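# Rotate wooden block in left palm to match goal

## Task

The wooden block starts loose on the upturned palm of the left hand. Using that hand alone, turn it in place until its orientation in the hand matches the two goal pictures. The left hand here includes its wrist camera, the camera's post and the arm's final link. The right arm and right hand must never contact the left hand. The task fails if the block touches anything outside the left hand or leaves it. To finish: the block is at rest on the palm or fingers and not in contact with the wrist, the camera or its post. The palm points straight up. No left-hand motor shows "moving" or "overload", and none is building toward a shutdown (a motor that was dead from the first reading is exempt). Then declare that you are done. The hand is opened automatically after that, and the result must still hold with the hand open. Only the block lying on the open hand counts; anything held in place solely by the robot does not.

## Robot and tools

Robot. There are two arms, left_arm and right_arm, with bases in the scene frame at (-0.033, +0.438, 0) m and (-0.048, -0.420, 0) m. Each arm has six joints (waist, shoulder, elbow, wrist pitch, wrist yaw, wrist roll) and carries an identical four-digit right hand with 16 motors: index, middle, ring and thumb. The two hands are not mirror images. Scene frame: origin on the table top between the arms, +z up, +x out over the table, left_arm on the +y side. The names left and right do not refer to sides of any image.

Hand point frame. Each hand has a hand point just in front of the palm, where a thumb-index-middle pinch would meet. Its axes are +z along the straight fingers toward the tips, +x across the palm away from the thumb, and +y out of the palm face, which lies at y = -0.062 m. A rigid mast stands by the wrist on the palm side (x +0.05 to +0.10, z -0.16 to -0.11, up to y = +0.06) and can strike things. Only the fingertip rubber caps grip well.

execute_actions. Argument actions is a list holding at most one item. An empty list is a look: it returns the state and moves nothing. An action item is {"rows": [...], "steps": n} with 1 to 15 rows and steps of at most 15 (default 15). Each step lasts 1/30 s, and the last row repeats if there are fewer rows than steps. A wait item is {"steps": n} with n up to 300. It counts from the last result, and your thinking time uses up part of it. Optional pictures (true/false) controls whether camera images come back. A refused call sends nothing.

Row layout. Every row has exactly 48 numbers in [-1, 1], covering both arms even if only one moves. The first 24 are for the left side: dx, dy, dz, rx, ry, rz, then 16 finger values in this order: index_mcp, index_abd, index_pip, index_dip, middle_mcp, middle_abd, middle_pip, middle_dip, ring_mcp, ring_abd, ring_pip, ring_dip, thumb_cmc, thumb_axl, thumb_mcp, thumb_ipl, and then current_limit and speed. The right side repeats the same 24 in the same order.

Pose numbers (dx..rz) are an offset, not a pose. They are measured in the hand point's own axes from the pose shown in the latest result that reports it. Before any such result exists, and for later calls within one reply, they are measured from where the arm is when the action begins. Every row counts from that same base, not from the previous row. The scale is 1.0 = 0.6 m for dx, dy, dz and 1.0 = 180 degrees for the rotation vector rx, ry, rz. All zeros do not mean hold still: they send the hand back to the base pose. Per step, the command is clipped to 70 mm and 16 degrees from the measured pose. Where both cannot be met, position wins over orientation. Arms tend to stop a centimetre or more short, usually low. The left elbow may sag under load, so re-aim at the pose you want to hold.

Finger numbers are absolute goal angles, mapped linearly between each hinge's stops. The values below give degrees at +1 and at -1, then the number that makes the hinge straight. For each finger, moving toward -1 does the following:
- _mcp curls the finger at the knuckle toward the palm (-18, +128; +0.75).
- _abd swings the finger sideways, away from the thumb (-60, +60; 0.00).
- _pip bends the middle joint (-29, +108; +0.58).
- _dip bends the tip joint (-21, +117; +0.70).
For the thumb, moving toward -1 does the following:
- thumb_cmc swings the thumb from flat beside the palm to in front of it (-20, +120; +0.71).
- thumb_axl rolls it about its length (-27, +140; +0.68).
- thumb_mcp (-69, +109; +0.23) and thumb_ipl (-77, +108; +0.17) bend it. With thumb_axl straight they bend toward +z. At thumb_axl -0.40 they bend the way thumb_cmc swings.
current_limit maps -1..+1 to 0..550 mA, with a floor of 11 mA. Low limits also slow the fingers and may be too weak to lift them. speed sets the target rate as (speed+1)/2 of 5.9 rad/s. Initially current_limit is +0.4 and speed is -0.6. A 0 in a hand column is a real goal. To leave a hand unchanged, copy back its hand_goal, hand_current_limit and hand_speed.

Results. The state line lists each arm's hand point position (m) and quat_wxyz in the scene frame; the printed position can be off, especially at long reach. "pose unreachable" means the clearance check altered or blocked that arm's command. HELD marks steps whose row was not fully sent. A "Hand target" line shows where each arm is being driven. After an action, an arm keeps moving only toward its last clipped pose, so check the result and command the remainder. Per motor, in motor order: hand_goal (written goals; repeating them keeps a grip), hand_measured (actual positions; sending these loosens a grip), hand_current_ma (positive means pushing toward -1), and hand_state (moving, goal, blocked or overload). A finger presses only while its goal lies past the object's surface. Current at 495 mA or more accumulates seconds, and below that the count falls. At 5 s the motor shuts off for 10 s. A motor reading overload from the start is dead and limp. MOTOR HOT appears at 85 °C. At 100 °C an OVER-TEMPERATURE FAULT drops the arm. While an arm is stopped, new hand numbers are discarded.

Other tools. zoom_image takes camera (cam_low 896x504, cam_left_wrist 504x504, cam_right_wrist 504x504) and region [x0, y0, x1, y1] in pixels, at most 504x504. It enlarges that camera's latest image. show_instructions takes no arguments and displays the reference pictures. read_manual takes optional section "licences". finished_scene takes scene (an integer, 1 or 2), ends that scene irreversibly and reports success. Replying without a tool call ends everything.

Avoid: dropping the block or letting it touch anything but the left hand; knocking anything off the table; the arms colliding or pressing on each other; hard pushes and jerky motion; long high-current grips. Objects may occasionally be nudged by outside pushes.

Each tool is called after ">>>" as name(argument=value, ...), one argument or row to a line, values as JSON.

## Session

>>> show_instructions(
)

>>> execute_actions(
  actions=[],
)

Reference images for this scene: goal picture from the wrist camera place, goal picture looking into the palm.

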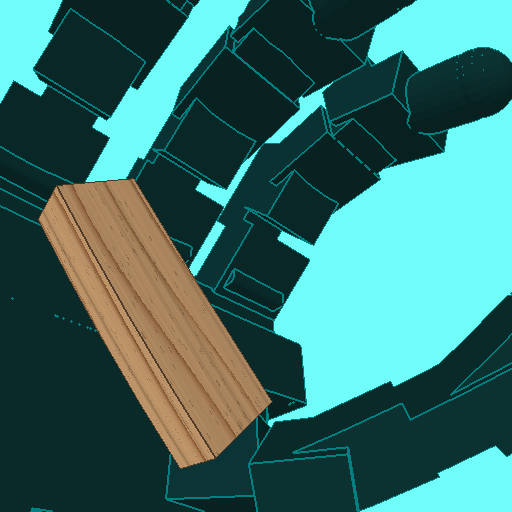

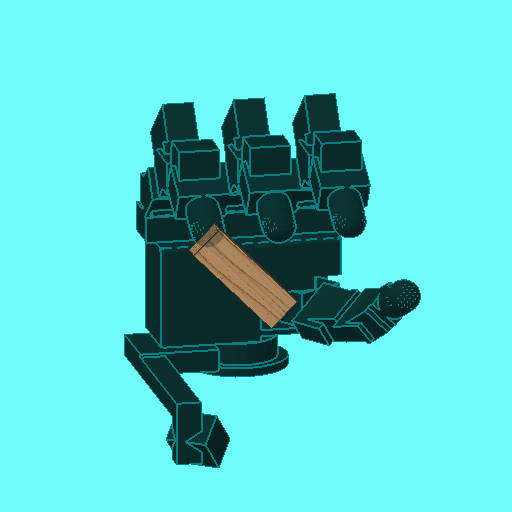

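Scene clock: 0.00 s of 4800.00 s.
left_arm: end_effector_position=(+0.3634, +0.1297, +0.3751) hand_goal=(+0.046, +0.000, -0.008, +0.280, +0.046, +0.000, -0.008, +0.280, +0.046, +0.000, -0.008, +0.280, -0.104, +0.266, +0.032, -0.018) hand_measured=(+0.062, +0.000, -0.006, +0.282, +0.064, +0.000, -0.006, +0.282, +0.062, +0.000, -0.006, +0.282, -0.090, +0.270, +0.034, -0.016) hand_current_ma=(+91, +0, +15, +14, +94, +0, +15, +12, +89, +0, +15, +12, +70, +27, +10, +11) hand_state=(goal, goal, goal, goal, goal, goal, goal, goal, goal, goal, goal, goal, goal, goal, goal, goal) hand_current_limit=0.40 hand_speed=-0.60 end_effector_quat_wxyz=(+0.616, +0.650, +0.318, +0.312) | right_arm: end_effector_position=(+0.3521, -0.7402, +0.5904) hand_goal=(+0.754, +0.000, +0.576, +0.696, +0.754, +0.000, +0.576, +0.696, +0.754, +0.000, +0.576, +0.696, +0.714, +0.678, +0.226, +0.168) hand_measured=(+0.754, +0.000, +0.576, +0.696, +0.754, +0.000, +0.576, +0.696, +0.754, +0.000, +0.576, +0.696, +0.714, +0.678, +0.226, +0.168) hand_current_ma=(+0, +0, +0, +0, +0, +0, +0, +0, +0, +0, +0, +0, +0, +0, +0, +0) hand_state=(goal, goal, goal, goal, goal, goal, goal, goal, goal, goal, goal, goal, goal, goal, goal, goal) hand_current_limit=0.40 hand_speed=-0.60 end_effector_quat_wxyz=(+0.640, +0.619, +0.319, +0.325)
Joint positions: left_arm=[-0.43   1.141  0.588  0.506  0.053  0.016] | right_arm=[-0.7    1.029  1.05   0.009 -0.011 -0.006]
Joint velocities: left_arm=[ 0.005  0.024  0.007  0.012 -0.066  0.022] | right_arm=[ 0.005 -0.015 -0.002  0.012 -0.125 -0.022]
Motor temperatures (°C, as the motors report them): left_arm=[27 32 43 28 28 25] | right_arm=[28 26 58 30 25 27]
Hand target (left_arm): +0.366, +0.128, +0.394; +0.628, +0.639, +0.311, +0.318
Hand target (right_arm): +0.348, -0.737, +0.614; +0.653, +0.605, +0.312, +0.332

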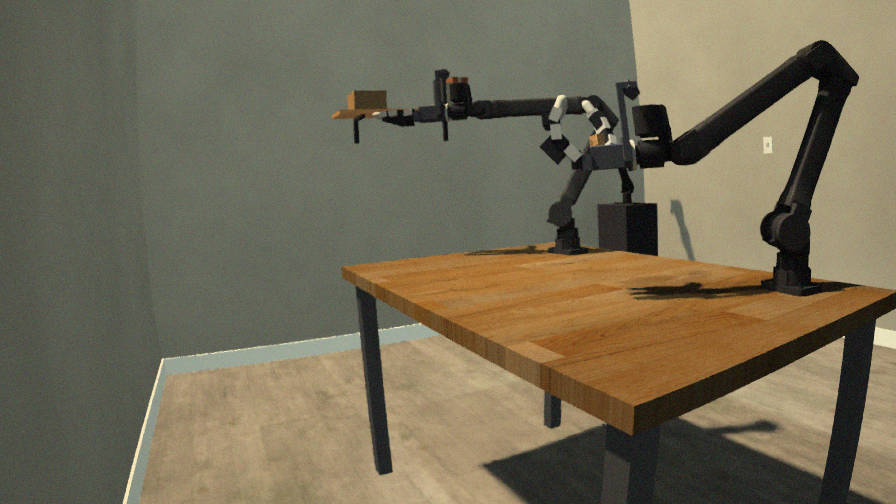

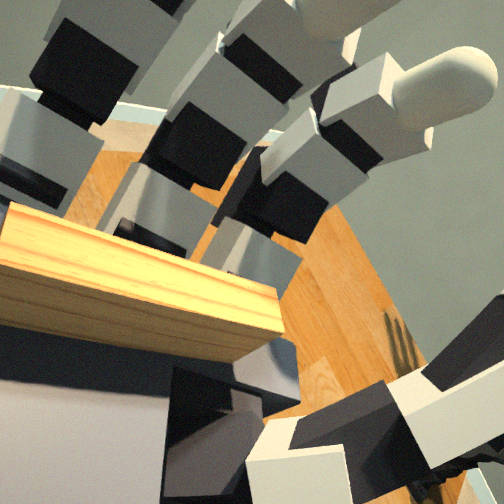

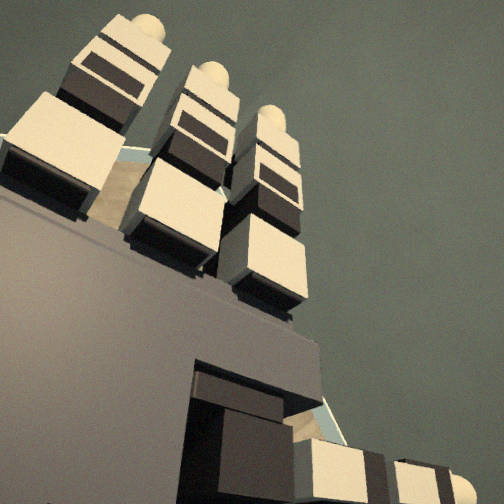

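>>> execute_actions(
  actions=[
    {"rows": [[0,0.03,0,-0.01,0,0, 0.046,0,-0.008,0.28, -0.274,0,-0.158,-0.496, 0.046,0,-0.008,0.28, -0.104,0.266,0.032,-0.018, 0.4,-0.6, 0,0.037,0,-0.013,0,0, 0.754,0,0.576,0.696, 0.754,0,0.576,0.696, 0.754,0,0.576,0.696, 0.714,0.678,0.226,0.168, 0.4,-0.6]], "steps": 15},
  ],
  pictures=false,
)

>>> execute_actions(
  actions=[
    {"steps": 20},
  ],
)

Scene clock: 60.50 s of 4800.00 s.
left_arm: end_effector_position=(+0.3634, +0.1297, +0.3751) hand_goal=(+0.046, +0.000, -0.008, +0.280, -0.274, +0.000, -0.158, -0.496, +0.046, +0.000, -0.008, +0.280, -0.104, +0.266, +0.032, -0.018) hand_measured=(+0.062, +0.000, -0.006, +0.282, -0.258, +0.000, -0.158, -0.086, +0.062, +0.000, -0.006, +0.282, -0.090, +0.270, +0.034, -0.016) hand_current_ma=(+91, +0, +15, +14, +21, +0, +4, +46, +89, +0, +15, +12, +70, +27, +10, +11) hand_state=(goal, goal, goal, goal, moving, goal, goal, moving, goal, goal, goal, goal, goal, goal, goal, goal) hand_current_limit=0.40 hand_speed=-0.60 end_effector_quat_wxyz=(+0.616, +0.650, +0.318, +0.312) | right_arm: end_effector_position=(+0.3521, -0.7402, +0.5904) hand_goal=(+0.754, +0.000, +0.576, +0.696, +0.754, +0.000, +0.576, +0.696, +0.754, +0.000, +0.576, +0.696, +0.714, +0.678, +0.226, +0.168) hand_measured=(+0.762, +0.000, +0.576, +0.696, +0.764, +0.000, +0.576, +0.696, +0.764, +0.000, +0.576, +0.696, +0.724, +0.678, +0.226, +0.168) hand_current_ma=(+52, +0, +5, +0, +54, +0, +5, +0, +53, +0, +5, +0, +51, -4, -1, -2) hand_state=(goal, goal, goal, goal, goal, goal, goal, goal, goal, goal, goal, goal, goal, goal, goal, goal) hand_current_limit=0.40 hand_speed=-0.60 end_effector_quat_wxyz=(+0.640, +0.619, +0.319, +0.325)
Joint positions: left_arm=[-0.43   1.141  0.588  0.506  0.053  0.016] | right_arm=[-0.7    1.029  1.05   0.009 -0.011 -0.006]
Joint velocities: left_arm=[-0.005  0.005 -0.012 -0.012  0.037 -0.037] | right_arm=[-0.005 -0.015  0.002 -0.007 -0.051 -0.007]
Motor temperatures (°C, as the motors report them): left_arm=[27 32 54 29 28 25] | right_arm=[28 27 72 30 25 27]
Hand target (left_arm): +0.364, +0.129, +0.393; +0.626, +0.640, +0.313, +0.317
Hand target (right_arm): +0.351, -0.739, +0.612; +0.652, +0.606, +0.313, +0.332
Off the commanded pose (left_arm): 0.018 m, 2 deg.
Off the commanded pose (right_arm): 0.022 m, 2 deg.
Steps of this call (steps 1 to 1800: nothing new was sent; steps 1801 to 1815: all 15 steps of this action). Readings (end_effector_position | what the end effector reports):
1801: left_arm (+0.3634, +0.1297, +0.3751) | right_arm (+0.3521, -0.7402, +0.5904) | left_arm hand_goal=(+0.046, +0.000, -0.008, +0.280, -0.274, +0.000, -0.158, -0.496, +0.046, +0.000, -0.008, +0.280, -0.104, +0.266, +0.032, -0.018) hand_measured=(+0.062, +0.000, -0.006, +0.282, +0.064, +0.000, -0.006, +0.282, +0.062, +0.000, -0.006, +0.282, -0.090, +0.270, +0.034, -0.016) hand_current_ma=(+91, +0, +15, +14, +94, +0, +15, +12, +89, +0, +15, +12, +70, +27, +10, +11) hand_state=(goal, goal, goal, goal, moving, goal, moving, moving, goal, goal, goal, goal, goal, goal, goal, goal) hand_current_limit=0.40 hand_speed=-0.60 | right_arm hand_goal=(+0.754, +0.000, +0.576, +0.696, +0.754, +0.000, +0.576, +0.696, +0.754, +0.000, +0.576, +0.696, +0.714, +0.678, +0.226, +0.168) hand_measured=(+0.762, +0.000, +0.576, +0.696, +0.764, +0.000, +0.576, +0.696, +0.764, +0.000, +0.576, +0.696, +0.724, +0.678, +0.226, +0.168) hand_current_ma=(+52, +0, +5, +0, +54, +0, +5, +0, +53, +0, +5, +0, +51, -4, -1, -2) hand_state=(goal, goal, goal, goal, goal, goal, goal, goal, goal, goal, goal, goal, goal, goal, goal, goal) hand_current_limit=0.40 hand_speed=-0.60
1802: left_arm (+0.3634, +0.1297, +0.3751) | right_arm (+0.3521, -0.7402, +0.5904) | left_arm hand_goal=(+0.046, +0.000, -0.008, +0.280, -0.274, +0.000, -0.158, -0.496, +0.046, +0.000, -0.008, +0.280, -0.104, +0.266, +0.032, -0.018) hand_measured=(+0.062, +0.000, -0.006, +0.282, +0.064, +0.000, -0.006, +0.282, +0.062, +0.000, -0.006, +0.282, -0.090, +0.270, +0.034, -0.016) hand_current_ma=(+91, +0, +15, +14, +160, +0, +75, +75, +89, +0, +15, +12, +70, +27, +10, +11) hand_state=(goal, goal, goal, goal, moving, goal, moving, moving, goal, goal, goal, goal, goal, goal, goal, goal) hand_current_limit=0.40 hand_speed=-0.60 | right_arm hand_goal=(+0.754, +0.000, +0.576, +0.696, +0.754, +0.000, +0.576, +0.696, +0.754, +0.000, +0.576, +0.696, +0.714, +0.678, +0.226, +0.168) hand_measured=(+0.762, +0.000, +0.576, +0.696, +0.764, +0.000, +0.576, +0.696, +0.764, +0.000, +0.576, +0.696, +0.724, +0.678, +0.226, +0.168) hand_current_ma=(+52, +0, +5, +0, +54, +0, +5, +0, +53, +0, +5, +0, +51, -4, -1, -2) hand_state=(goal, goal, goal, goal, goal, goal, goal, goal, goal, goal, goal, goal, goal, goal, goal, goal) hand_current_limit=0.40 hand_speed=-0.60
1804: left_arm (+0.3634, +0.1297, +0.3751) | right_arm (+0.3521, -0.7402, +0.5904) | left_arm hand_goal=(+0.046, +0.000, -0.008, +0.280, -0.274, +0.000, -0.158, -0.496, +0.046, +0.000, -0.008, +0.280, -0.104, +0.266, +0.032, -0.018) hand_measured=(+0.062, +0.000, -0.006, +0.282, +0.028, +0.000, -0.050, +0.236, +0.062, +0.000, -0.006, +0.282, -0.090, +0.270, +0.034, -0.016) hand_current_ma=(+91, +0, +15, +14, +123, +0, +57, +44, +89, +0, +15, +12, +70, +27, +10, +11) hand_state=(goal, goal, goal, goal, moving, goal, moving, moving, goal, goal, goal, goal, goal, goal, goal, goal) hand_current_limit=0.40 hand_speed=-0.60 | right_arm hand_goal=(+0.754, +0.000, +0.576, +0.696, +0.754, +0.000, +0.576, +0.696, +0.754, +0.000, +0.576, +0.696, +0.714, +0.678, +0.226, +0.168) hand_measured=(+0.762, +0.000, +0.576, +0.696, +0.764, +0.000, +0.576, +0.696, +0.764, +0.000, +0.576, +0.696, +0.724, +0.678, +0.226, +0.168) hand_current_ma=(+52, +0, +5, +0, +54, +0, +5, +0, +53, +0, +5, +0, +51, -4, -1, -2) hand_state=(goal, goal, goal, goal, goal, goal, goal, goal, goal, goal, goal, goal, goal, goal, goal, goal) hand_current_limit=0.40 hand_speed=-0.60
1808: left_arm (+0.3634, +0.1297, +0.3751) | right_arm (+0.3521, -0.7402, +0.5904) | left_arm hand_goal=(+0.046, +0.000, -0.008, +0.280, -0.274, +0.000, -0.158, -0.496, +0.046, +0.000, -0.008, +0.280, -0.104, +0.266, +0.032, -0.018) hand_measured=(+0.062, +0.000, -0.006, +0.282, -0.074, +0.000, -0.152, +0.122, +0.062, +0.000, -0.006, +0.282, -0.090, +0.270, +0.034, -0.016) hand_current_ma=(+91, +0, +15, +14, +107, +0, +1, +45, +89, +0, +15, +12, +70, +27, +10, +11) hand_state=(goal, goal, goal, goal, moving, goal, moving, moving, goal, goal, goal, goal, goal, goal, goal, goal) hand_current_limit=0.40 hand_speed=-0.60 | right_arm hand_goal=(+0.754, +0.000, +0.576, +0.696, +0.754, +0.000, +0.576, +0.696, +0.754, +0.000, +0.576, +0.696, +0.714, +0.678, +0.226, +0.168) hand_measured=(+0.762, +0.000, +0.576, +0.696, +0.764, +0.000, +0.576, +0.696, +0.764, +0.000, +0.576, +0.696, +0.724, +0.678, +0.226, +0.168) hand_current_ma=(+52, +0, +5, +0, +54, +0, +5, +0, +53, +0, +5, +0, +51, -4, -1, -2) hand_state=(goal, goal, goal, goal, goal, goal, goal, goal, goal, goal, goal, goal, goal, goal, goal, goal) hand_current_limit=0.40 hand_speed=-0.60
1815: the state above

Scene clock: 61.17 s of 4800.00 s.
left_arm: end_effector_position=(+0.3634, +0.1297, +0.3751) hand_goal=(+0.046, +0.000, -0.008, +0.280, -0.274, +0.000, -0.158, -0.496, +0.046, +0.000, -0.008, +0.280, -0.104, +0.266, +0.032, -0.018) hand_measured=(+0.062, +0.000, -0.006, +0.282, -0.266, +0.000, -0.158, -0.494, +0.062, +0.000, -0.006, +0.282, -0.090, +0.270, +0.034, -0.016) hand_current_ma=(+91, +0, +15, +14, +39, +0, +4, +11, +89, +0, +15, +12, +70, +27, +10, +11) hand_state=(goal, goal, goal, goal, goal, goal, goal, goal, goal, goal, goal, goal, goal, goal, goal, goal) hand_current_limit=0.40 hand_speed=-0.60 end_effector_quat_wxyz=(+0.616, +0.650, +0.318, +0.312) | right_arm: end_effector_position=(+0.3521, -0.7402, +0.5904) hand_goal=(+0.754, +0.000, +0.576, +0.696, +0.754, +0.000, +0.576, +0.696, +0.754, +0.000, +0.576, +0.696, +0.714, +0.678, +0.226, +0.168) hand_measured=(+0.762, +0.000, +0.576, +0.696, +0.764, +0.000, +0.576, +0.696, +0.764, +0.000, +0.576, +0.696, +0.724, +0.678, +0.226, +0.168) hand_current_ma=(+52, +0, +5, +0, +54, +0, +5, +0, +53, +0, +5, +0, +51, -4, -1, -2) hand_state=(goal, goal, goal, goal, goal, goal, goal, goal, goal, goal, goal, goal, goal, goal, goal, goal) hand_current_limit=0.40 hand_speed=-0.60 end_effector_quat_wxyz=(+0.640, +0.619, +0.319, +0.325)
Joint positions: left_arm=[-0.43   1.141  0.588  0.506  0.053  0.016] | right_arm=[-0.7    1.029  1.05   0.009 -0.011 -0.006]
Joint velocities: left_arm=[ 0.015  0.015  0.007 -0.007 -0.051  0.022] | right_arm=[-0.005 -0.005 -0.007 -0.002  0.022 -0.022]
Motor temperatures (°C, as the motors report them): left_arm=[27 32 54 29 28 25] | right_arm=[28 27 72 30 25 27]
Hand target (left_arm): +0.364, +0.129, +0.393; +0.626, +0.640, +0.313, +0.317
Hand target (right_arm): +0.351, -0.739, +0.612; +0.652, +0.606, +0.313, +0.332
Off the commanded pose (left_arm): 0.018 m, 2 deg.
Off the commanded pose (right_arm): 0.022 m, 2 deg.
Steps of this call (steps 1 to 20: nothing new was sent). Readings (end_effector_position | what the end effector reports):
1: left_arm (+0.3634, +0.1297, +0.3751) | right_arm (+0.3521, -0.7402, +0.5904) | left_arm hand_goal=(+0.046, +0.000, -0.008, +0.280, -0.274, +0.000, -0.158, -0.496, +0.046, +0.000, -0.008, +0.280, -0.104, +0.266, +0.032, -0.018) hand_measured=(+0.062, +0.000, -0.006, +0.282, -0.266, +0.000, -0.158, -0.114, +0.062, +0.000, -0.006, +0.282, -0.090, +0.270, +0.034, -0.016) hand_current_ma=(+91, +0, +15, +14, +30, +0, +4, +46, +89, +0, +15, +12, +70, +27, +10, +11) hand_state=(goal, goal, goal, goal, moving, goal, goal, moving, goal, goal, goal, goal, goal, goal, goal, goal) hand_current_limit=0.40 hand_speed=-0.60 | right_arm hand_goal=(+0.754, +0.000, +0.576, +0.696, +0.754, +0.000, +0.576, +0.696, +0.754, +0.000, +0.576, +0.696, +0.714, +0.678, +0.226, +0.168) hand_measured=(+0.762, +0.000, +0.576, +0.696, +0.764, +0.000, +0.576, +0.696, +0.764, +0.000, +0.576, +0.696, +0.724, +0.678, +0.226, +0.168) hand_current_ma=(+52, +0, +5, +0, +54, +0, +5, +0, +53, +0, +5, +0, +51, -4, -1, -2) hand_state=(goal, goal, goal, goal, goal, goal, goal, goal, goal, goal, goal, goal, goal, goal, goal, goal) hand_current_limit=0.40 hand_speed=-0.60
2: left_arm (+0.3634, +0.1297, +0.3751) | right_arm (+0.3521, -0.7402, +0.5904) | left_arm hand_goal=(+0.046, +0.000, -0.008, +0.280, -0.274, +0.000, -0.158, -0.496, +0.046, +0.000, -0.008, +0.280, -0.104, +0.266, +0.032, -0.018) hand_measured=(+0.062, +0.000, -0.006, +0.282, -0.266, +0.000, -0.158, -0.144, +0.062, +0.000, -0.006, +0.282, -0.090, +0.270, +0.034, -0.016) hand_current_ma=(+91, +0, +15, +14, +37, +0, +4, +46, +89, +0, +15, +12, +70, +27, +10, +11) hand_state=(goal, goal, goal, goal, moving, goal, goal, moving, goal, goal, goal, goal, goal, goal, goal, goal) hand_current_limit=0.40 hand_speed=-0.60 | right_arm hand_goal=(+0.754, +0.000, +0.576, +0.696, +0.754, +0.000, +0.576, +0.696, +0.754, +0.000, +0.576, +0.696, +0.714, +0.678, +0.226, +0.168) hand_measured=(+0.762, +0.000, +0.576, +0.696, +0.764, +0.000, +0.576, +0.696, +0.764, +0.000, +0.576, +0.696, +0.724, +0.678, +0.226, +0.168) hand_current_ma=(+52, +0, +5, +0, +54, +0, +5, +0, +53, +0, +5, +0, +51, -4, -1, -2) hand_state=(goal, goal, goal, goal, goal, goal, goal, goal, goal, goal, goal, goal, goal, goal, goal, goal) hand_current_limit=0.40 hand_speed=-0.60
4: left_arm (+0.3634, +0.1297, +0.3751) | right_arm (+0.3521, -0.7402, +0.5904) | left_arm hand_goal=(+0.046, +0.000, -0.008, +0.280, -0.274, +0.000, -0.158, -0.496, +0.046, +0.000, -0.008, +0.280, -0.104, +0.266, +0.032, -0.018) hand_measured=(+0.062, +0.000, -0.006, +0.282, -0.266, +0.000, -0.158, -0.204, +0.062, +0.000, -0.006, +0.282, -0.090, +0.270, +0.034, -0.016) hand_current_ma=(+91, +0, +15, +14, +39, +0, +4, +46, +89, +0, +15, +12, +70, +27, +10, +11) hand_state=(goal, goal, goal, goal, goal, goal, goal, moving, goal, goal, goal, goal, goal, goal, goal, goal) hand_current_limit=0.40 hand_speed=-0.60 | right_arm hand_goal=(+0.754, +0.000, +0.576, +0.696, +0.754, +0.000, +0.576, +0.696, +0.754, +0.000, +0.576, +0.696, +0.714, +0.678, +0.226, +0.168) hand_measured=(+0.762, +0.000, +0.576, +0.696, +0.764, +0.000, +0.576, +0.696, +0.764, +0.000, +0.576, +0.696, +0.724, +0.678, +0.226, +0.168) hand_current_ma=(+52, +0, +5, +0, +54, +0, +5, +0, +53, +0, +5, +0, +51, -4, -1, -2) hand_state=(goal, goal, goal, goal, goal, goal, goal, goal, goal, goal, goal, goal, goal, goal, goal, goal) hand_current_limit=0.40 hand_speed=-0.60
8: left_arm (+0.3634, +0.1297, +0.3751) | right_arm (+0.3521, -0.7402, +0.5904) | left_arm hand_goal=(+0.046, +0.000, -0.008, +0.280, -0.274, +0.000, -0.158, -0.496, +0.046, +0.000, -0.008, +0.280, -0.104, +0.266, +0.032, -0.018) hand_measured=(+0.062, +0.000, -0.006, +0.282, -0.266, +0.000, -0.158, -0.322, +0.062, +0.000, -0.006, +0.282, -0.090, +0.270, +0.034, -0.016) hand_current_ma=(+91, +0, +15, +14, +39, +0, +4, +46, +89, +0, +15, +12, +70, +27, +10, +11) hand_state=(goal, goal, goal, goal, goal, goal, goal, moving, goal, goal, goal, goal, goal, goal, goal, goal) hand_current_limit=0.40 hand_speed=-0.60 | right_arm hand_goal=(+0.754, +0.000, +0.576, +0.696, +0.754, +0.000, +0.576, +0.696, +0.754, +0.000, +0.576, +0.696, +0.714, +0.678, +0.226, +0.168) hand_measured=(+0.762, +0.000, +0.576, +0.696, +0.764, +0.000, +0.576, +0.696, +0.764, +0.000, +0.576, +0.696, +0.724, +0.678, +0.226, +0.168) hand_current_ma=(+52, +0, +5, +0, +54, +0, +5, +0, +53, +0, +5, +0, +51, -4, -1, -2) hand_state=(goal, goal, goal, goal, goal, goal, goal, goal, goal, goal, goal, goal, goal, goal, goal, goal) hand_current_limit=0.40 hand_speed=-0.60
20: the state above

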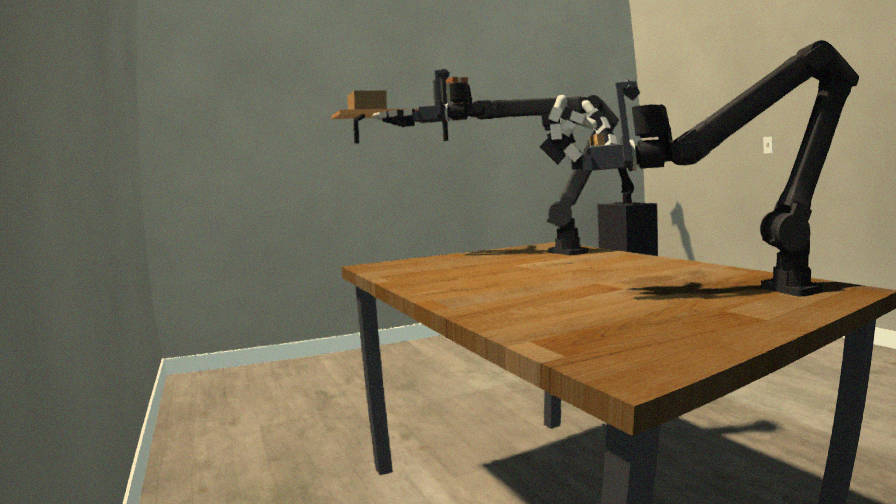

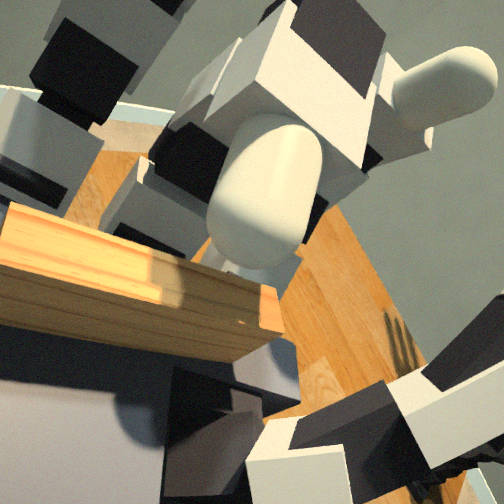

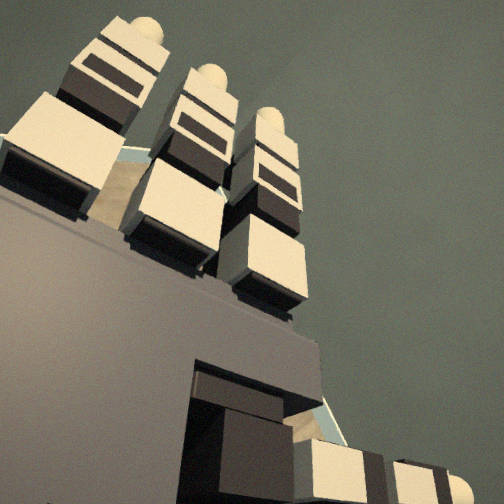

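>>> execute_actions(
  actions=[],
)

Scene clock: 84.37 s of 4800.00 s.
left_arm: end_effector_position=(+0.3634, +0.1297, +0.3751) hand_goal=(+0.046, +0.000, -0.008, +0.280, -0.274, +0.000, -0.158, -0.496, +0.046, +0.000, -0.008, +0.280, -0.104, +0.266, +0.032, -0.018) hand_measured=(+0.062, +0.000, -0.006, +0.282, -0.266, +0.000, -0.158, -0.494, +0.062, +0.000, -0.006, +0.282, -0.090, +0.270, +0.034, -0.016) hand_current_ma=(+91, +0, +15, +14, +39, +0, +4, +11, +89, +0, +15, +12, +70, +27, +10, +11) hand_state=(goal, goal, goal, goal, goal, goal, goal, goal, goal, goal, goal, goal, goal, goal, goal, goal) hand_current_limit=0.40 hand_speed=-0.60 end_effector_quat_wxyz=(+0.616, +0.650, +0.318, +0.312) | right_arm: end_effector_position=(+0.3521, -0.7402, +0.5904) hand_goal=(+0.754, +0.000, +0.576, +0.696, +0.754, +0.000, +0.576, +0.696, +0.754, +0.000, +0.576, +0.696, +0.714, +0.678, +0.226, +0.168) hand_measured=(+0.762, +0.000, +0.576, +0.696, +0.764, +0.000, +0.576, +0.696, +0.764, +0.000, +0.576, +0.696, +0.724, +0.678, +0.226, +0.168) hand_current_ma=(+52, +0, +5, +0, +54, +0, +5, +0, +53, +0, +5, +0, +51, -4, -1, -2) hand_state=(goal, goal, goal, goal, goal, goal, goal, goal, goal, goal, goal, goal, goal, goal, goal, goal) hand_current_limit=0.40 hand_speed=-0.60 end_effector_quat_wxyz=(+0.640, +0.619, +0.319, +0.325)
Joint positions: left_arm=[-0.43   1.141  0.588  0.506  0.053  0.016] | right_arm=[-0.7    1.029  1.05   0.009 -0.011 -0.006]
Joint velocities: left_arm=[-0.005  0.015 -0.002  0.007 -0.022 -0.022] | right_arm=[ 0.015  0.005  0.012 -0.002 -0.051  0.037]
Motor temperatures (°C, as the motors report them): left_arm=[27 32 54 29 28 25] | right_arm=[28 27 73 30 25 27]
Hand target (left_arm): +0.364, +0.129, +0.393; +0.626, +0.640, +0.313, +0.317
Hand target (right_arm): +0.351, -0.739, +0.612; +0.652, +0.606, +0.313, +0.332
Off the commanded pose (left_arm): 0.018 m, 2 deg.
Off the commanded pose (right_arm): 0.022 m, 2 deg.
Steps of this call (steps 1 to 696: nothing new was sent). Readings (end_effector_position | what the end effector reports):
1: left_arm (+0.3634, +0.1297, +0.3751) | right_arm (+0.3521, -0.7402, +0.5904) | left_arm hand_goal=(+0.046, +0.000, -0.008, +0.280, -0.274, +0.000, -0.158, -0.496, +0.046, +0.000, -0.008, +0.280, -0.104, +0.266, +0.032, -0.018) hand_measured=(+0.062, +0.000, -0.006, +0.282, -0.266, +0.000, -0.158, -0.494, +0.062, +0.000, -0.006, +0.282, -0.090, +0.270, +0.034, -0.016) hand_current_ma=(+91, +0, +15, +14, +39, +0, +4, +11, +89, +0, +15, +12, +70, +27, +10, +11) hand_state=(goal, goal, goal, goal, goal, goal, goal, goal, goal, goal, goal, goal, goal, goal, goal, goal) hand_current_limit=0.40 hand_speed=-0.60 | right_arm hand_goal=(+0.754, +0.000, +0.576, +0.696, +0.754, +0.000, +0.576, +0.696, +0.754, +0.000, +0.576, +0.696, +0.714, +0.678, +0.226, +0.168) hand_measured=(+0.762, +0.000, +0.576, +0.696, +0.764, +0.000, +0.576, +0.696, +0.764, +0.000, +0.576, +0.696, +0.724, +0.678, +0.226, +0.168) hand_current_ma=(+52, +0, +5, +0, +54, +0, +5, +0, +53, +0, +5, +0, +51, -4, -1, -2) hand_state=(goal, goal, goal, goal, goal, goal, goal, goal, goal, goal, goal, goal, goal, goal, goal, goal) hand_current_limit=0.40 hand_speed=-0.60
2: left_arm (+0.3634, +0.1297, +0.3751) | right_arm (+0.3521, -0.7402, +0.5904) | left_arm hand_goal=(+0.046, +0.000, -0.008, +0.280, -0.274, +0.000, -0.158, -0.496, +0.046, +0.000, -0.008, +0.280, -0.104, +0.266, +0.032, -0.018) hand_measured=(+0.062, +0.000, -0.006, +0.282, -0.266, +0.000, -0.158, -0.494, +0.062, +0.000, -0.006, +0.282, -0.090, +0.270, +0.034, -0.016) hand_current_ma=(+91, +0, +15, +14, +39, +0, +4, +11, +89, +0, +15, +12, +70, +27, +10, +11) hand_state=(goal, goal, goal, goal, goal, goal, goal, goal, goal, goal, goal, goal, goal, goal, goal, goal) hand_current_limit=0.40 hand_speed=-0.60 | right_arm hand_goal=(+0.754, +0.000, +0.576, +0.696, +0.754, +0.000, +0.576, +0.696, +0.754, +0.000, +0.576, +0.696, +0.714, +0.678, +0.226, +0.168) hand_measured=(+0.762, +0.000, +0.576, +0.696, +0.764, +0.000, +0.576, +0.696, +0.764, +0.000, +0.576, +0.696, +0.724, +0.678, +0.226, +0.168) hand_current_ma=(+52, +0, +5, +0, +54, +0, +5, +0, +53, +0, +5, +0, +51, -4, -1, -2) hand_state=(goal, goal, goal, goal, goal, goal, goal, goal, goal, goal, goal, goal, goal, goal, goal, goal) hand_current_limit=0.40 hand_speed=-0.60
4: left_arm (+0.3634, +0.1297, +0.3751) | right_arm (+0.3521, -0.7402, +0.5904) | left_arm hand_goal=(+0.046, +0.000, -0.008, +0.280, -0.274, +0.000, -0.158, -0.496, +0.046, +0.000, -0.008, +0.280, -0.104, +0.266, +0.032, -0.018) hand_measured=(+0.062, +0.000, -0.006, +0.282, -0.266, +0.000, -0.158, -0.494, +0.062, +0.000, -0.006, +0.282, -0.090, +0.270, +0.034, -0.016) hand_current_ma=(+91, +0, +15, +14, +39, +0, +4, +11, +89, +0, +15, +12, +70, +27, +10, +11) hand_state=(goal, goal, goal, goal, goal, goal, goal, goal, goal, goal, goal, goal, goal, goal, goal, goal) hand_current_limit=0.40 hand_speed=-0.60 | right_arm hand_goal=(+0.754, +0.000, +0.576, +0.696, +0.754, +0.000, +0.576, +0.696, +0.754, +0.000, +0.576, +0.696, +0.714, +0.678, +0.226, +0.168) hand_measured=(+0.762, +0.000, +0.576, +0.696, +0.764, +0.000, +0.576, +0.696, +0.764, +0.000, +0.576, +0.696, +0.724, +0.678, +0.226, +0.168) hand_current_ma=(+52, +0, +5, +0, +54, +0, +5, +0, +53, +0, +5, +0, +51, -4, -1, -2) hand_state=(goal, goal, goal, goal, goal, goal, goal, goal, goal, goal, goal, goal, goal, goal, goal, goal) hand_current_limit=0.40 hand_speed=-0.60
8: left_arm (+0.3634, +0.1297, +0.3751) | right_arm (+0.3521, -0.7402, +0.5904) | left_arm hand_goal=(+0.046, +0.000, -0.008, +0.280, -0.274, +0.000, -0.158, -0.496, +0.046, +0.000, -0.008, +0.280, -0.104, +0.266, +0.032, -0.018) hand_measured=(+0.062, +0.000, -0.006, +0.282, -0.266, +0.000, -0.158, -0.494, +0.062, +0.000, -0.006, +0.282, -0.090, +0.270, +0.034, -0.016) hand_current_ma=(+91, +0, +15, +14, +39, +0, +4, +11, +89, +0, +15, +12, +70, +27, +10, +11) hand_state=(goal, goal, goal, goal, goal, goal, goal, goal, goal, goal, goal, goal, goal, goal, goal, goal) hand_current_limit=0.40 hand_speed=-0.60 | right_arm hand_goal=(+0.754, +0.000, +0.576, +0.696, +0.754, +0.000, +0.576, +0.696, +0.754, +0.000, +0.576, +0.696, +0.714, +0.678, +0.226, +0.168) hand_measured=(+0.762, +0.000, +0.576, +0.696, +0.764, +0.000, +0.576, +0.696, +0.764, +0.000, +0.576, +0.696, +0.724, +0.678, +0.226, +0.168) hand_current_ma=(+52, +0, +5, +0, +54, +0, +5, +0, +53, +0, +5, +0, +51, -4, -1, -2) hand_state=(goal, goal, goal, goal, goal, goal, goal, goal, goal, goal, goal, goal, goal, goal, goal, goal) hand_current_limit=0.40 hand_speed=-0.60
696: the state above

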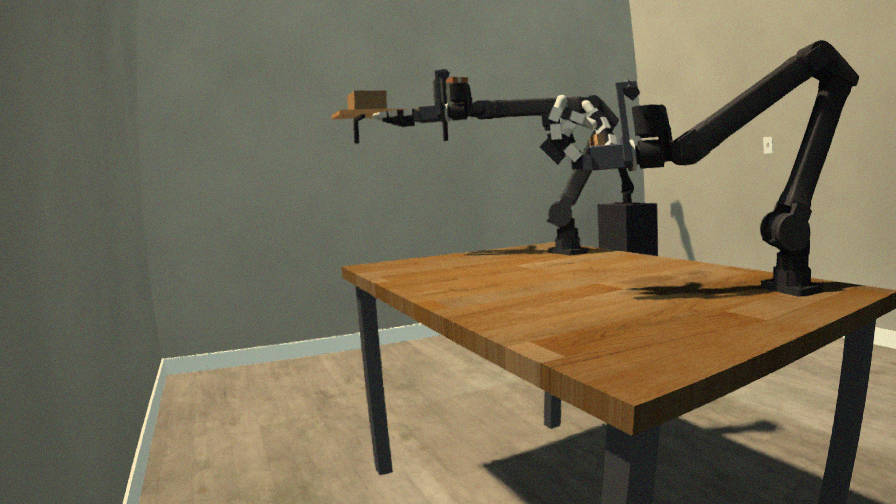

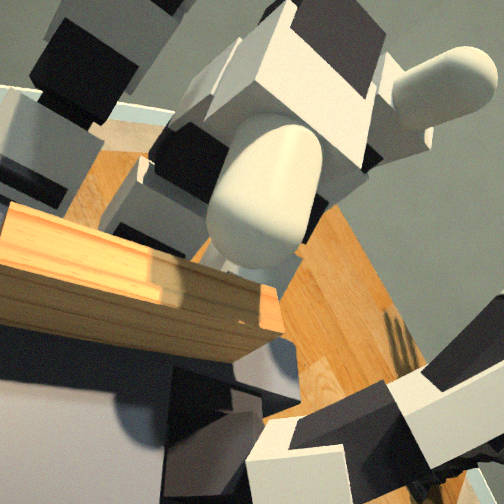

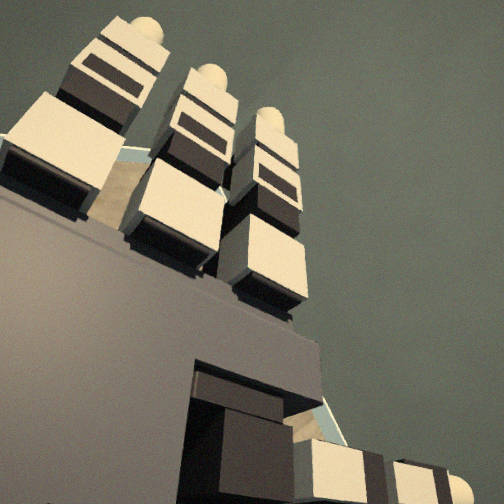

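>>> show_instructions(
)

Reference images for this scene: goal picture from the wrist camera place, goal picture looking into the palm.

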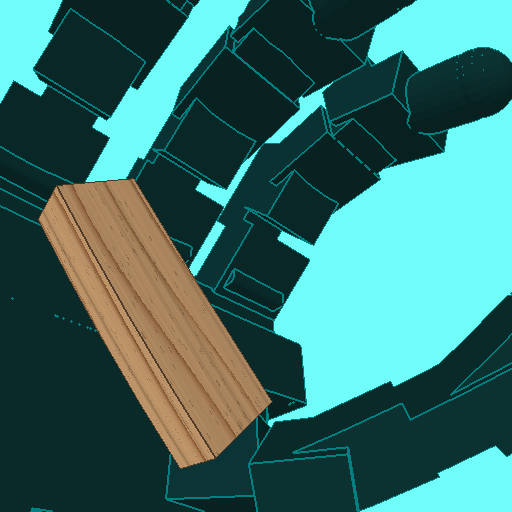

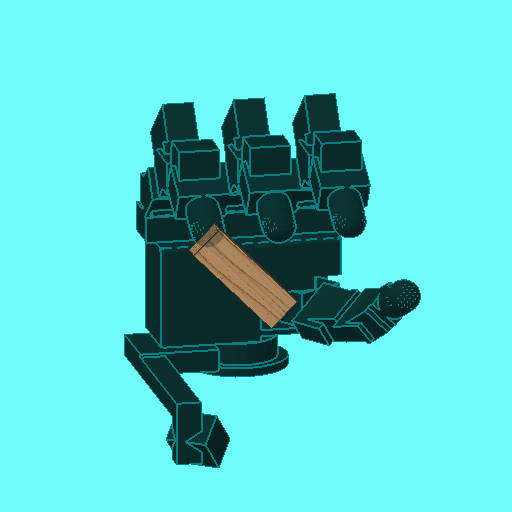

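>>> execute_actions(
  actions=[
    {"rows": [[0,0.028,0,-0.01,0,0, 0.046,0,-0.008,0.28, -0.274,0,-0.31,-0.535, 0.046,0,-0.008,0.28, -0.104,0.266,0.032,-0.018, 0.4,-0.8, 0,0.037,0,-0.013,0,0, 0.754,0,0.576,0.696, 0.754,0,0.576,0.696, 0.754,0,0.576,0.696, 0.714,0.678,0.226,0.168, 0.4,-0.6]], "steps": 15},
  ],
)

Scene clock: 127.07 s of 4800.00 s.
left_arm: end_effector_position=(+0.3634, +0.1297, +0.3751) hand_goal=(+0.046, +0.000, -0.008, +0.280, -0.274, +0.000, -0.310, -0.534, +0.046, +0.000, -0.008, +0.280, -0.104, +0.266, +0.032, -0.018) hand_measured=(+0.062, +0.000, -0.006, +0.282, -0.268, +0.000, -0.310, -0.532, +0.062, +0.000, -0.006, +0.282, -0.090, +0.270, +0.034, -0.016) hand_current_ma=(+91, +0, +15, +14, +37, +0, +3, +11, +89, +0, +15, +12, +70, +27, +10, +11) hand_state=(goal, goal, goal, goal, goal, goal, goal, goal, goal, goal, goal, goal, goal, goal, goal, goal) hand_current_limit=0.40 hand_speed=-0.80 end_effector_quat_wxyz=(+0.616, +0.650, +0.318, +0.312) | right_arm: end_effector_position=(+0.3521, -0.7402, +0.5904) hand_goal=(+0.754, +0.000, +0.576, +0.696, +0.754, +0.000, +0.576, +0.696, +0.754, +0.000, +0.576, +0.696, +0.714, +0.678, +0.226, +0.168) hand_measured=(+0.762, +0.000, +0.576, +0.696, +0.764, +0.000, +0.576, +0.696, +0.764, +0.000, +0.576, +0.696, +0.724, +0.678, +0.226, +0.168) hand_current_ma=(+52, +0, +5, +0, +54, +0, +5, +0, +53, +0, +5, +0, +51, -4, -1, -2) hand_state=(goal, goal, goal, goal, goal, goal, goal, goal, goal, goal, goal, goal, goal, goal, goal, goal) hand_current_limit=0.40 hand_speed=-0.60 end_effector_quat_wxyz=(+0.640, +0.619, +0.319, +0.325)
Joint positions: left_arm=[-0.43   1.141  0.588  0.506  0.053  0.016] | right_arm=[-0.7    1.029  1.05   0.009 -0.011 -0.006]
Joint velocities: left_arm=[-0.005  0.024 -0.017 -0.012 -0.007 -0.11 ] | right_arm=[-0.015  0.005 -0.002 -0.017  0.007 -0.051]
Motor temperatures (°C, as the motors report them): left_arm=[27 32 54 29 28 25] | right_arm=[28 27 73 30 25 27]
Hand target (left_arm): +0.364, +0.129, +0.392; +0.626, +0.640, +0.313, +0.317
Hand target (right_arm): +0.351, -0.739, +0.612; +0.652, +0.606, +0.313, +0.332
Off the commanded pose (left_arm): 0.017 m, 2 deg.
Off the commanded pose (right_arm): 0.022 m, 2 deg.
Steps of this call (steps 1 to 1266: nothing new was sent; steps 1267 to 1281: all 15 steps of this action). Readings (end_effector_position | what the end effector reports):
1267: left_arm (+0.3634, +0.1297, +0.3751) | right_arm (+0.3521, -0.7402, +0.5904) | left_arm hand_goal=(+0.046, +0.000, -0.008, +0.280, -0.274, +0.000, -0.310, -0.534, +0.046, +0.000, -0.008, +0.280, -0.104, +0.266, +0.032, -0.018) hand_measured=(+0.062, +0.000, -0.006, +0.282, -0.266, +0.000, -0.158, -0.494, +0.062, +0.000, -0.006, +0.282, -0.090, +0.270, +0.034, -0.016) hand_current_ma=(+91, +0, +15, +14, +39, +0, +4, +11, +89, +0, +15, +12, +70, +27, +10, +11) hand_state=(goal, goal, goal, goal, goal, goal, moving, moving, goal, goal, goal, goal, goal, goal, goal, goal) hand_current_limit=0.40 hand_speed=-0.80 | right_arm hand_goal=(+0.754, +0.000, +0.576, +0.696, +0.754, +0.000, +0.576, +0.696, +0.754, +0.000, +0.576, +0.696, +0.714, +0.678, +0.226, +0.168) hand_measured=(+0.762, +0.000, +0.576, +0.696, +0.764, +0.000, +0.576, +0.696, +0.764, +0.000, +0.576, +0.696, +0.724, +0.678, +0.226, +0.168) hand_current_ma=(+52, +0, +5, +0, +54, +0, +5, +0, +53, +0, +5, +0, +51, -4, -1, -2) hand_state=(goal, goal, goal, goal, goal, goal, goal, goal, goal, goal, goal, goal, goal, goal, goal, goal) hand_current_limit=0.40 hand_speed=-0.60
1268: left_arm (+0.3634, +0.1297, +0.3751) | right_arm (+0.3521, -0.7402, +0.5904) | left_arm hand_goal=(+0.046, +0.000, -0.008, +0.280, -0.274, +0.000, -0.310, -0.534, +0.046, +0.000, -0.008, +0.280, -0.104, +0.266, +0.032, -0.018) hand_measured=(+0.062, +0.000, -0.006, +0.282, -0.266, +0.000, -0.158, -0.494, +0.062, +0.000, -0.006, +0.282, -0.090, +0.270, +0.034, -0.016) hand_current_ma=(+91, +0, +15, +14, +39, +0, +34, +42, +89, +0, +15, +12, +70, +27, +10, +11) hand_state=(goal, goal, goal, goal, goal, goal, moving, moving, goal, goal, goal, goal, goal, goal, goal, goal) hand_current_limit=0.40 hand_speed=-0.80 | right_arm hand_goal=(+0.754, +0.000, +0.576, +0.696, +0.754, +0.000, +0.576, +0.696, +0.754, +0.000, +0.576, +0.696, +0.714, +0.678, +0.226, +0.168) hand_measured=(+0.762, +0.000, +0.576, +0.696, +0.764, +0.000, +0.576, +0.696, +0.764, +0.000, +0.576, +0.696, +0.724, +0.678, +0.226, +0.168) hand_current_ma=(+52, +0, +5, +0, +54, +0, +5, +0, +53, +0, +5, +0, +51, -4, -1, -2) hand_state=(goal, goal, goal, goal, goal, goal, goal, goal, goal, goal, goal, goal, goal, goal, goal, goal) hand_current_limit=0.40 hand_speed=-0.60
1270: left_arm (+0.3634, +0.1297, +0.3751) | right_arm (+0.3521, -0.7402, +0.5904) | left_arm hand_goal=(+0.046, +0.000, -0.008, +0.280, -0.274, +0.000, -0.310, -0.534, +0.046, +0.000, -0.008, +0.280, -0.104, +0.266, +0.032, -0.018) hand_measured=(+0.062, +0.000, -0.006, +0.282, -0.266, +0.000, -0.180, -0.518, +0.062, +0.000, -0.006, +0.282, -0.090, +0.270, +0.034, -0.016) hand_current_ma=(+91, +0, +15, +14, +39, +0, +27, +11, +89, +0, +15, +12, +70, +27, +10, +11) hand_state=(goal, goal, goal, goal, goal, goal, moving, moving, goal, goal, goal, goal, goal, goal, goal, goal) hand_current_limit=0.40 hand_speed=-0.80 | right_arm hand_goal=(+0.754, +0.000, +0.576, +0.696, +0.754, +0.000, +0.576, +0.696, +0.754, +0.000, +0.576, +0.696, +0.714, +0.678, +0.226, +0.168) hand_measured=(+0.762, +0.000, +0.576, +0.696, +0.764, +0.000, +0.576, +0.696, +0.764, +0.000, +0.576, +0.696, +0.724, +0.678, +0.226, +0.168) hand_current_ma=(+52, +0, +5, +0, +54, +0, +5, +0, +53, +0, +5, +0, +51, -4, -1, -2) hand_state=(goal, goal, goal, goal, goal, goal, goal, goal, goal, goal, goal, goal, goal, goal, goal, goal) hand_current_limit=0.40 hand_speed=-0.60
1274: left_arm (+0.3634, +0.1297, +0.3751) | right_arm (+0.3521, -0.7402, +0.5904) | left_arm hand_goal=(+0.046, +0.000, -0.008, +0.280, -0.274, +0.000, -0.310, -0.534, +0.046, +0.000, -0.008, +0.280, -0.104, +0.266, +0.032, -0.018) hand_measured=(+0.062, +0.000, -0.006, +0.282, -0.266, +0.000, -0.244, -0.532, +0.062, +0.000, -0.006, +0.282, -0.090, +0.270, +0.034, -0.016) hand_current_ma=(+91, +0, +15, +14, +39, +0, +25, +11, +89, +0, +15, +12, +70, +27, +10, +11) hand_state=(goal, goal, goal, goal, goal, goal, moving, goal, goal, goal, goal, goal, goal, goal, goal, goal) hand_current_limit=0.40 hand_speed=-0.80 | right_arm hand_goal=(+0.754, +0.000, +0.576, +0.696, +0.754, +0.000, +0.576, +0.696, +0.754, +0.000, +0.576, +0.696, +0.714, +0.678, +0.226, +0.168) hand_measured=(+0.762, +0.000, +0.576, +0.696, +0.764, +0.000, +0.576, +0.696, +0.764, +0.000, +0.576, +0.696, +0.724, +0.678, +0.226, +0.168) hand_current_ma=(+52, +0, +5, +0, +54, +0, +5, +0, +53, +0, +5, +0, +51, -4, -1, -2) hand_state=(goal, goal, goal, goal, goal, goal, goal, goal, goal, goal, goal, goal, goal, goal, goal, goal) hand_current_limit=0.40 hand_speed=-0.60
1281: the state above

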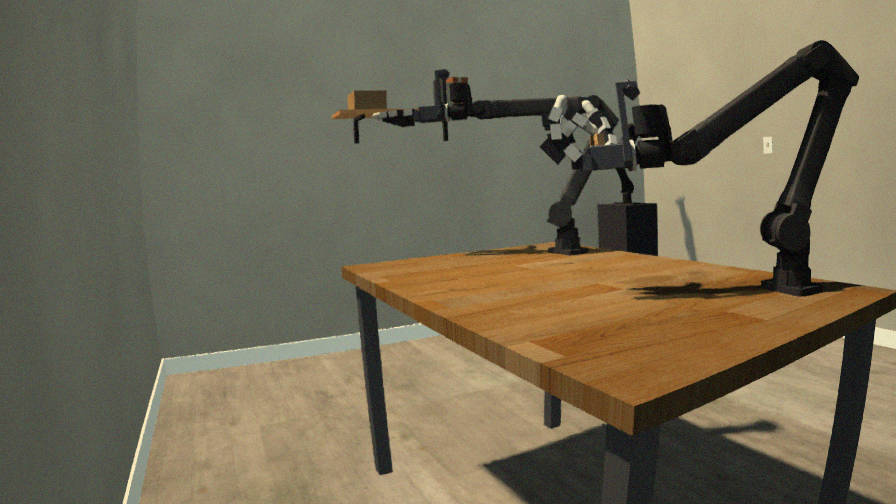

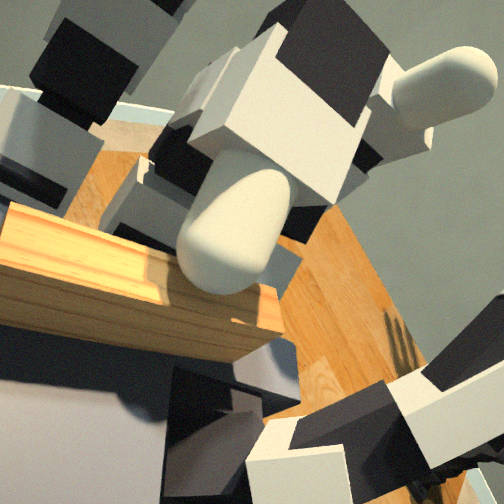

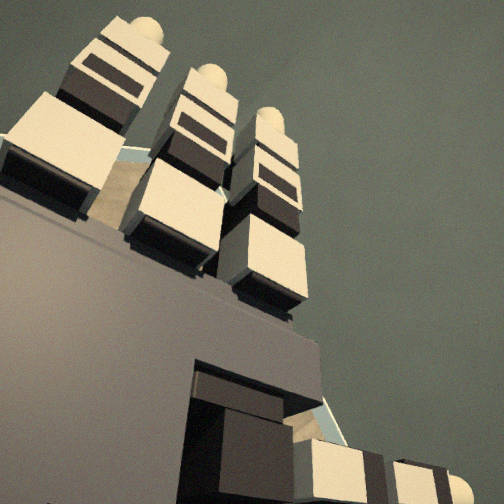

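>>> execute_actions(
  actions=[
    {"rows": [[0,0.028,0,-0.01,0,0, 0.046,0,-0.008,0.28, -0.274,0,-0.375,-0.535, 0.046,0,-0.008,0.28, -0.104,0.266,0.032,-0.018, 0.4,-0.8, 0,0.037,0,-0.013,0,0, 0.754,0,0.576,0.696, 0.754,0,0.576,0.696, 0.754,0,0.576,0.696, 0.714,0.678,0.226,0.168, 0.4,-0.6]], "steps": 12},
  ],
)

Scene clock: 133.10 s of 4800.00 s.
left_arm: end_effector_position=(+0.3634, +0.1297, +0.3751) hand_goal=(+0.046, +0.000, -0.008, +0.280, -0.274, +0.000, -0.374, -0.534, +0.046, +0.000, -0.008, +0.280, -0.104, +0.266, +0.032, -0.018) hand_measured=(+0.062, +0.000, -0.006, +0.282, -0.262, +0.000, -0.336, -0.526, +0.062, +0.000, -0.006, +0.282, -0.090, +0.270, +0.034, -0.016) hand_current_ma=(+91, +0, +15, +14, +62, +0, +191, +42, +89, +0, +15, +12, +70, +27, +10, +11) hand_state=(goal, goal, goal, goal, goal, goal, blocked, goal, goal, goal, goal, goal, goal, goal, goal, goal) hand_current_limit=0.40 hand_speed=-0.80 end_effector_quat_wxyz=(+0.616, +0.650, +0.318, +0.312) | right_arm: end_effector_position=(+0.3521, -0.7402, +0.5904) hand_goal=(+0.754, +0.000, +0.576, +0.696, +0.754, +0.000, +0.576, +0.696, +0.754, +0.000, +0.576, +0.696, +0.714, +0.678, +0.226, +0.168) hand_measured=(+0.762, +0.000, +0.576, +0.696, +0.764, +0.000, +0.576, +0.696, +0.764, +0.000, +0.576, +0.696, +0.724, +0.678, +0.226, +0.168) hand_current_ma=(+52, +0, +5, +0, +54, +0, +5, +0, +53, +0, +5, +0, +51, -4, -1, -2) hand_state=(goal, goal, goal, goal, goal, goal, goal, goal, goal, goal, goal, goal, goal, goal, goal, goal) hand_current_limit=0.40 hand_speed=-0.60 end_effector_quat_wxyz=(+0.640, +0.619, +0.319, +0.325)
Joint positions: left_arm=[-0.43   1.141  0.588  0.506  0.053  0.016] | right_arm=[-0.7    1.029  1.05   0.009 -0.011 -0.006]
Joint velocities: left_arm=[ 0.015 -0.005  0.017 -0.002 -0.066  0.037] | right_arm=[-0.005  0.005 -0.002 -0.002 -0.022 -0.037]
Motor temperatures (°C, as the motors report them): left_arm=[27 32 54 29 28 25] | right_arm=[28 27 74 30 25 27]
Hand target (left_arm): +0.364, +0.129, +0.392; +0.626, +0.640, +0.313, +0.317
Hand target (right_arm): +0.351, -0.739, +0.612; +0.652, +0.606, +0.313, +0.332
Off the commanded pose (left_arm): 0.017 m, 2 deg.
Off the commanded pose (right_arm): 0.022 m, 2 deg.
Steps of this call (steps 1 to 169: nothing new was sent; steps 170 to 181: all 12 steps of this action). Readings (end_effector_position | what the end effector reports):
170: left_arm (+0.3634, +0.1297, +0.3751) | right_arm (+0.3521, -0.7402, +0.5904) | left_arm hand_goal=(+0.046, +0.000, -0.008, +0.280, -0.274, +0.000, -0.374, -0.534, +0.046, +0.000, -0.008, +0.280, -0.104, +0.266, +0.032, -0.018) hand_measured=(+0.062, +0.000, -0.006, +0.282, -0.268, +0.000, -0.310, -0.532, +0.062, +0.000, -0.006, +0.282, -0.090, +0.270, +0.034, -0.016) hand_current_ma=(+91, +0, +15, +14, +37, +0, +4, +11, +89, +0, +15, +12, +70, +27, +10, +11) hand_state=(goal, goal, goal, goal, goal, goal, moving, goal, goal, goal, goal, goal, goal, goal, goal, goal) hand_current_limit=0.40 hand_speed=-0.80 | right_arm hand_goal=(+0.754, +0.000, +0.576, +0.696, +0.754, +0.000, +0.576, +0.696, +0.754, +0.000, +0.576, +0.696, +0.714, +0.678, +0.226, +0.168) hand_measured=(+0.762, +0.000, +0.576, +0.696, +0.764, +0.000, +0.576, +0.696, +0.764, +0.000, +0.576, +0.696, +0.724, +0.678, +0.226, +0.168) hand_current_ma=(+52, +0, +5, +0, +54, +0, +5, +0, +53, +0, +5, +0, +51, -4, -1, -2) hand_state=(goal, goal, goal, goal, goal, goal, goal, goal, goal, goal, goal, goal, goal, goal, goal, goal) hand_current_limit=0.40 hand_speed=-0.60
171: left_arm (+0.3634, +0.1297, +0.3751) | right_arm (+0.3521, -0.7402, +0.5904) | left_arm hand_goal=(+0.046, +0.000, -0.008, +0.280, -0.274, +0.000, -0.374, -0.534, +0.046, +0.000, -0.008, +0.280, -0.104, +0.266, +0.032, -0.018) hand_measured=(+0.062, +0.000, -0.006, +0.282, -0.268, +0.000, -0.310, -0.532, +0.062, +0.000, -0.006, +0.282, -0.090, +0.270, +0.034, -0.016) hand_current_ma=(+91, +0, +15, +14, +37, +0, +32, +11, +89, +0, +15, +12, +70, +27, +10, +11) hand_state=(goal, goal, goal, goal, goal, goal, moving, goal, goal, goal, goal, goal, goal, goal, goal, goal) hand_current_limit=0.40 hand_speed=-0.80 | right_arm hand_goal=(+0.754, +0.000, +0.576, +0.696, +0.754, +0.000, +0.576, +0.696, +0.754, +0.000, +0.576, +0.696, +0.714, +0.678, +0.226, +0.168) hand_measured=(+0.762, +0.000, +0.576, +0.696, +0.764, +0.000, +0.576, +0.696, +0.764, +0.000, +0.576, +0.696, +0.724, +0.678, +0.226, +0.168) hand_current_ma=(+52, +0, +5, +0, +54, +0, +5, +0, +53, +0, +5, +0, +51, -4, -1, -2) hand_state=(goal, goal, goal, goal, goal, goal, goal, goal, goal, goal, goal, goal, goal, goal, goal, goal) hand_current_limit=0.40 hand_speed=-0.60
173: left_arm (+0.3634, +0.1297, +0.3751) | right_arm (+0.3521, -0.7402, +0.5904) | left_arm hand_goal=(+0.046, +0.000, -0.008, +0.280, -0.274, +0.000, -0.374, -0.534, +0.046, +0.000, -0.008, +0.280, -0.104, +0.266, +0.032, -0.018) hand_measured=(+0.062, +0.000, -0.006, +0.282, -0.268, +0.000, -0.330, -0.532, +0.062, +0.000, -0.006, +0.282, -0.090, +0.270, +0.034, -0.016) hand_current_ma=(+91, +0, +15, +14, +43, +0, +121, +23, +89, +0, +15, +12, +70, +27, +10, +11) hand_state=(goal, goal, goal, goal, moving, goal, moving, moving, goal, goal, goal, goal, goal, goal, goal, goal) hand_current_limit=0.40 hand_speed=-0.80 | right_arm hand_goal=(+0.754, +0.000, +0.576, +0.696, +0.754, +0.000, +0.576, +0.696, +0.754, +0.000, +0.576, +0.696, +0.714, +0.678, +0.226, +0.168) hand_measured=(+0.762, +0.000, +0.576, +0.696, +0.764, +0.000, +0.576, +0.696, +0.764, +0.000, +0.576, +0.696, +0.724, +0.678, +0.226, +0.168) hand_current_ma=(+52, +0, +5, +0, +54, +0, +5, +0, +53, +0, +5, +0, +51, -4, -1, -2) hand_state=(goal, goal, goal, goal, goal, goal, goal, goal, goal, goal, goal, goal, goal, goal, goal, goal) hand_current_limit=0.40 hand_speed=-0.60
177: left_arm (+0.3634, +0.1297, +0.3751) | right_arm (+0.3521, -0.7402, +0.5904) | left_arm hand_goal=(+0.046, +0.000, -0.008, +0.280, -0.274, +0.000, -0.374, -0.534, +0.046, +0.000, -0.008, +0.280, -0.104, +0.266, +0.032, -0.018) hand_measured=(+0.062, +0.000, -0.006, +0.282, -0.262, +0.000, -0.336, -0.526, +0.062, +0.000, -0.006, +0.282, -0.090, +0.270, +0.034, -0.016) hand_current_ma=(+91, +0, +15, +14, +63, +0, +192, +43, +89, +0, +15, +12, +70, +27, +10, +11) hand_state=(goal, goal, goal, goal, goal, goal, blocked, goal, goal, goal, goal, goal, goal, goal, goal, goal) hand_current_limit=0.40 hand_speed=-0.80 | right_arm hand_goal=(+0.754, +0.000, +0.576, +0.696, +0.754, +0.000, +0.576, +0.696, +0.754, +0.000, +0.576, +0.696, +0.714, +0.678, +0.226, +0.168) hand_measured=(+0.762, +0.000, +0.576, +0.696, +0.764, +0.000, +0.576, +0.696, +0.764, +0.000, +0.576, +0.696, +0.724, +0.678, +0.226, +0.168) hand_current_ma=(+52, +0, +5, +0, +54, +0, +5, +0, +53, +0, +5, +0, +51, -4, -1, -2) hand_state=(goal, goal, goal, goal, goal, goal, goal, goal, goal, goal, goal, goal, goal, goal, goal, goal) hand_current_limit=0.40 hand_speed=-0.60
181: the state above

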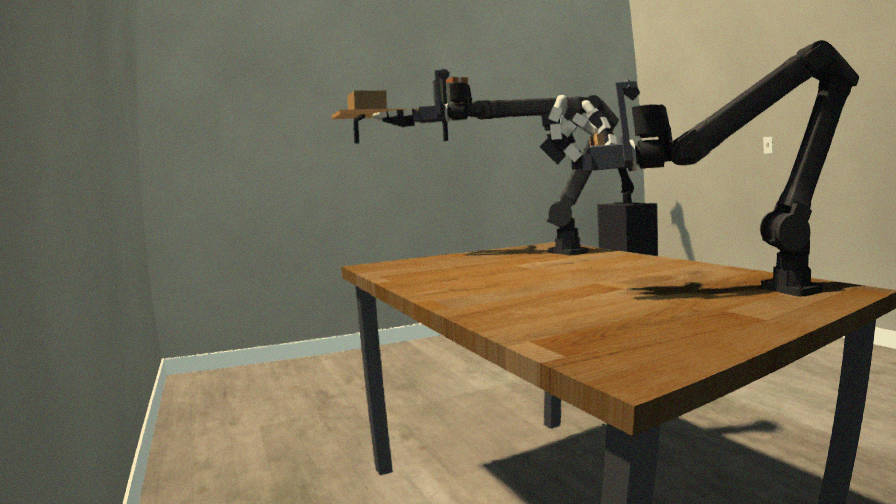

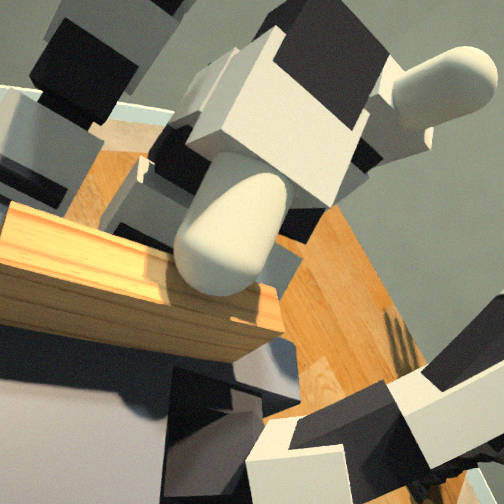

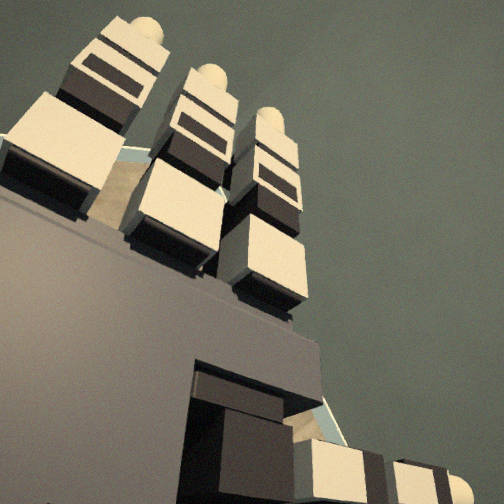

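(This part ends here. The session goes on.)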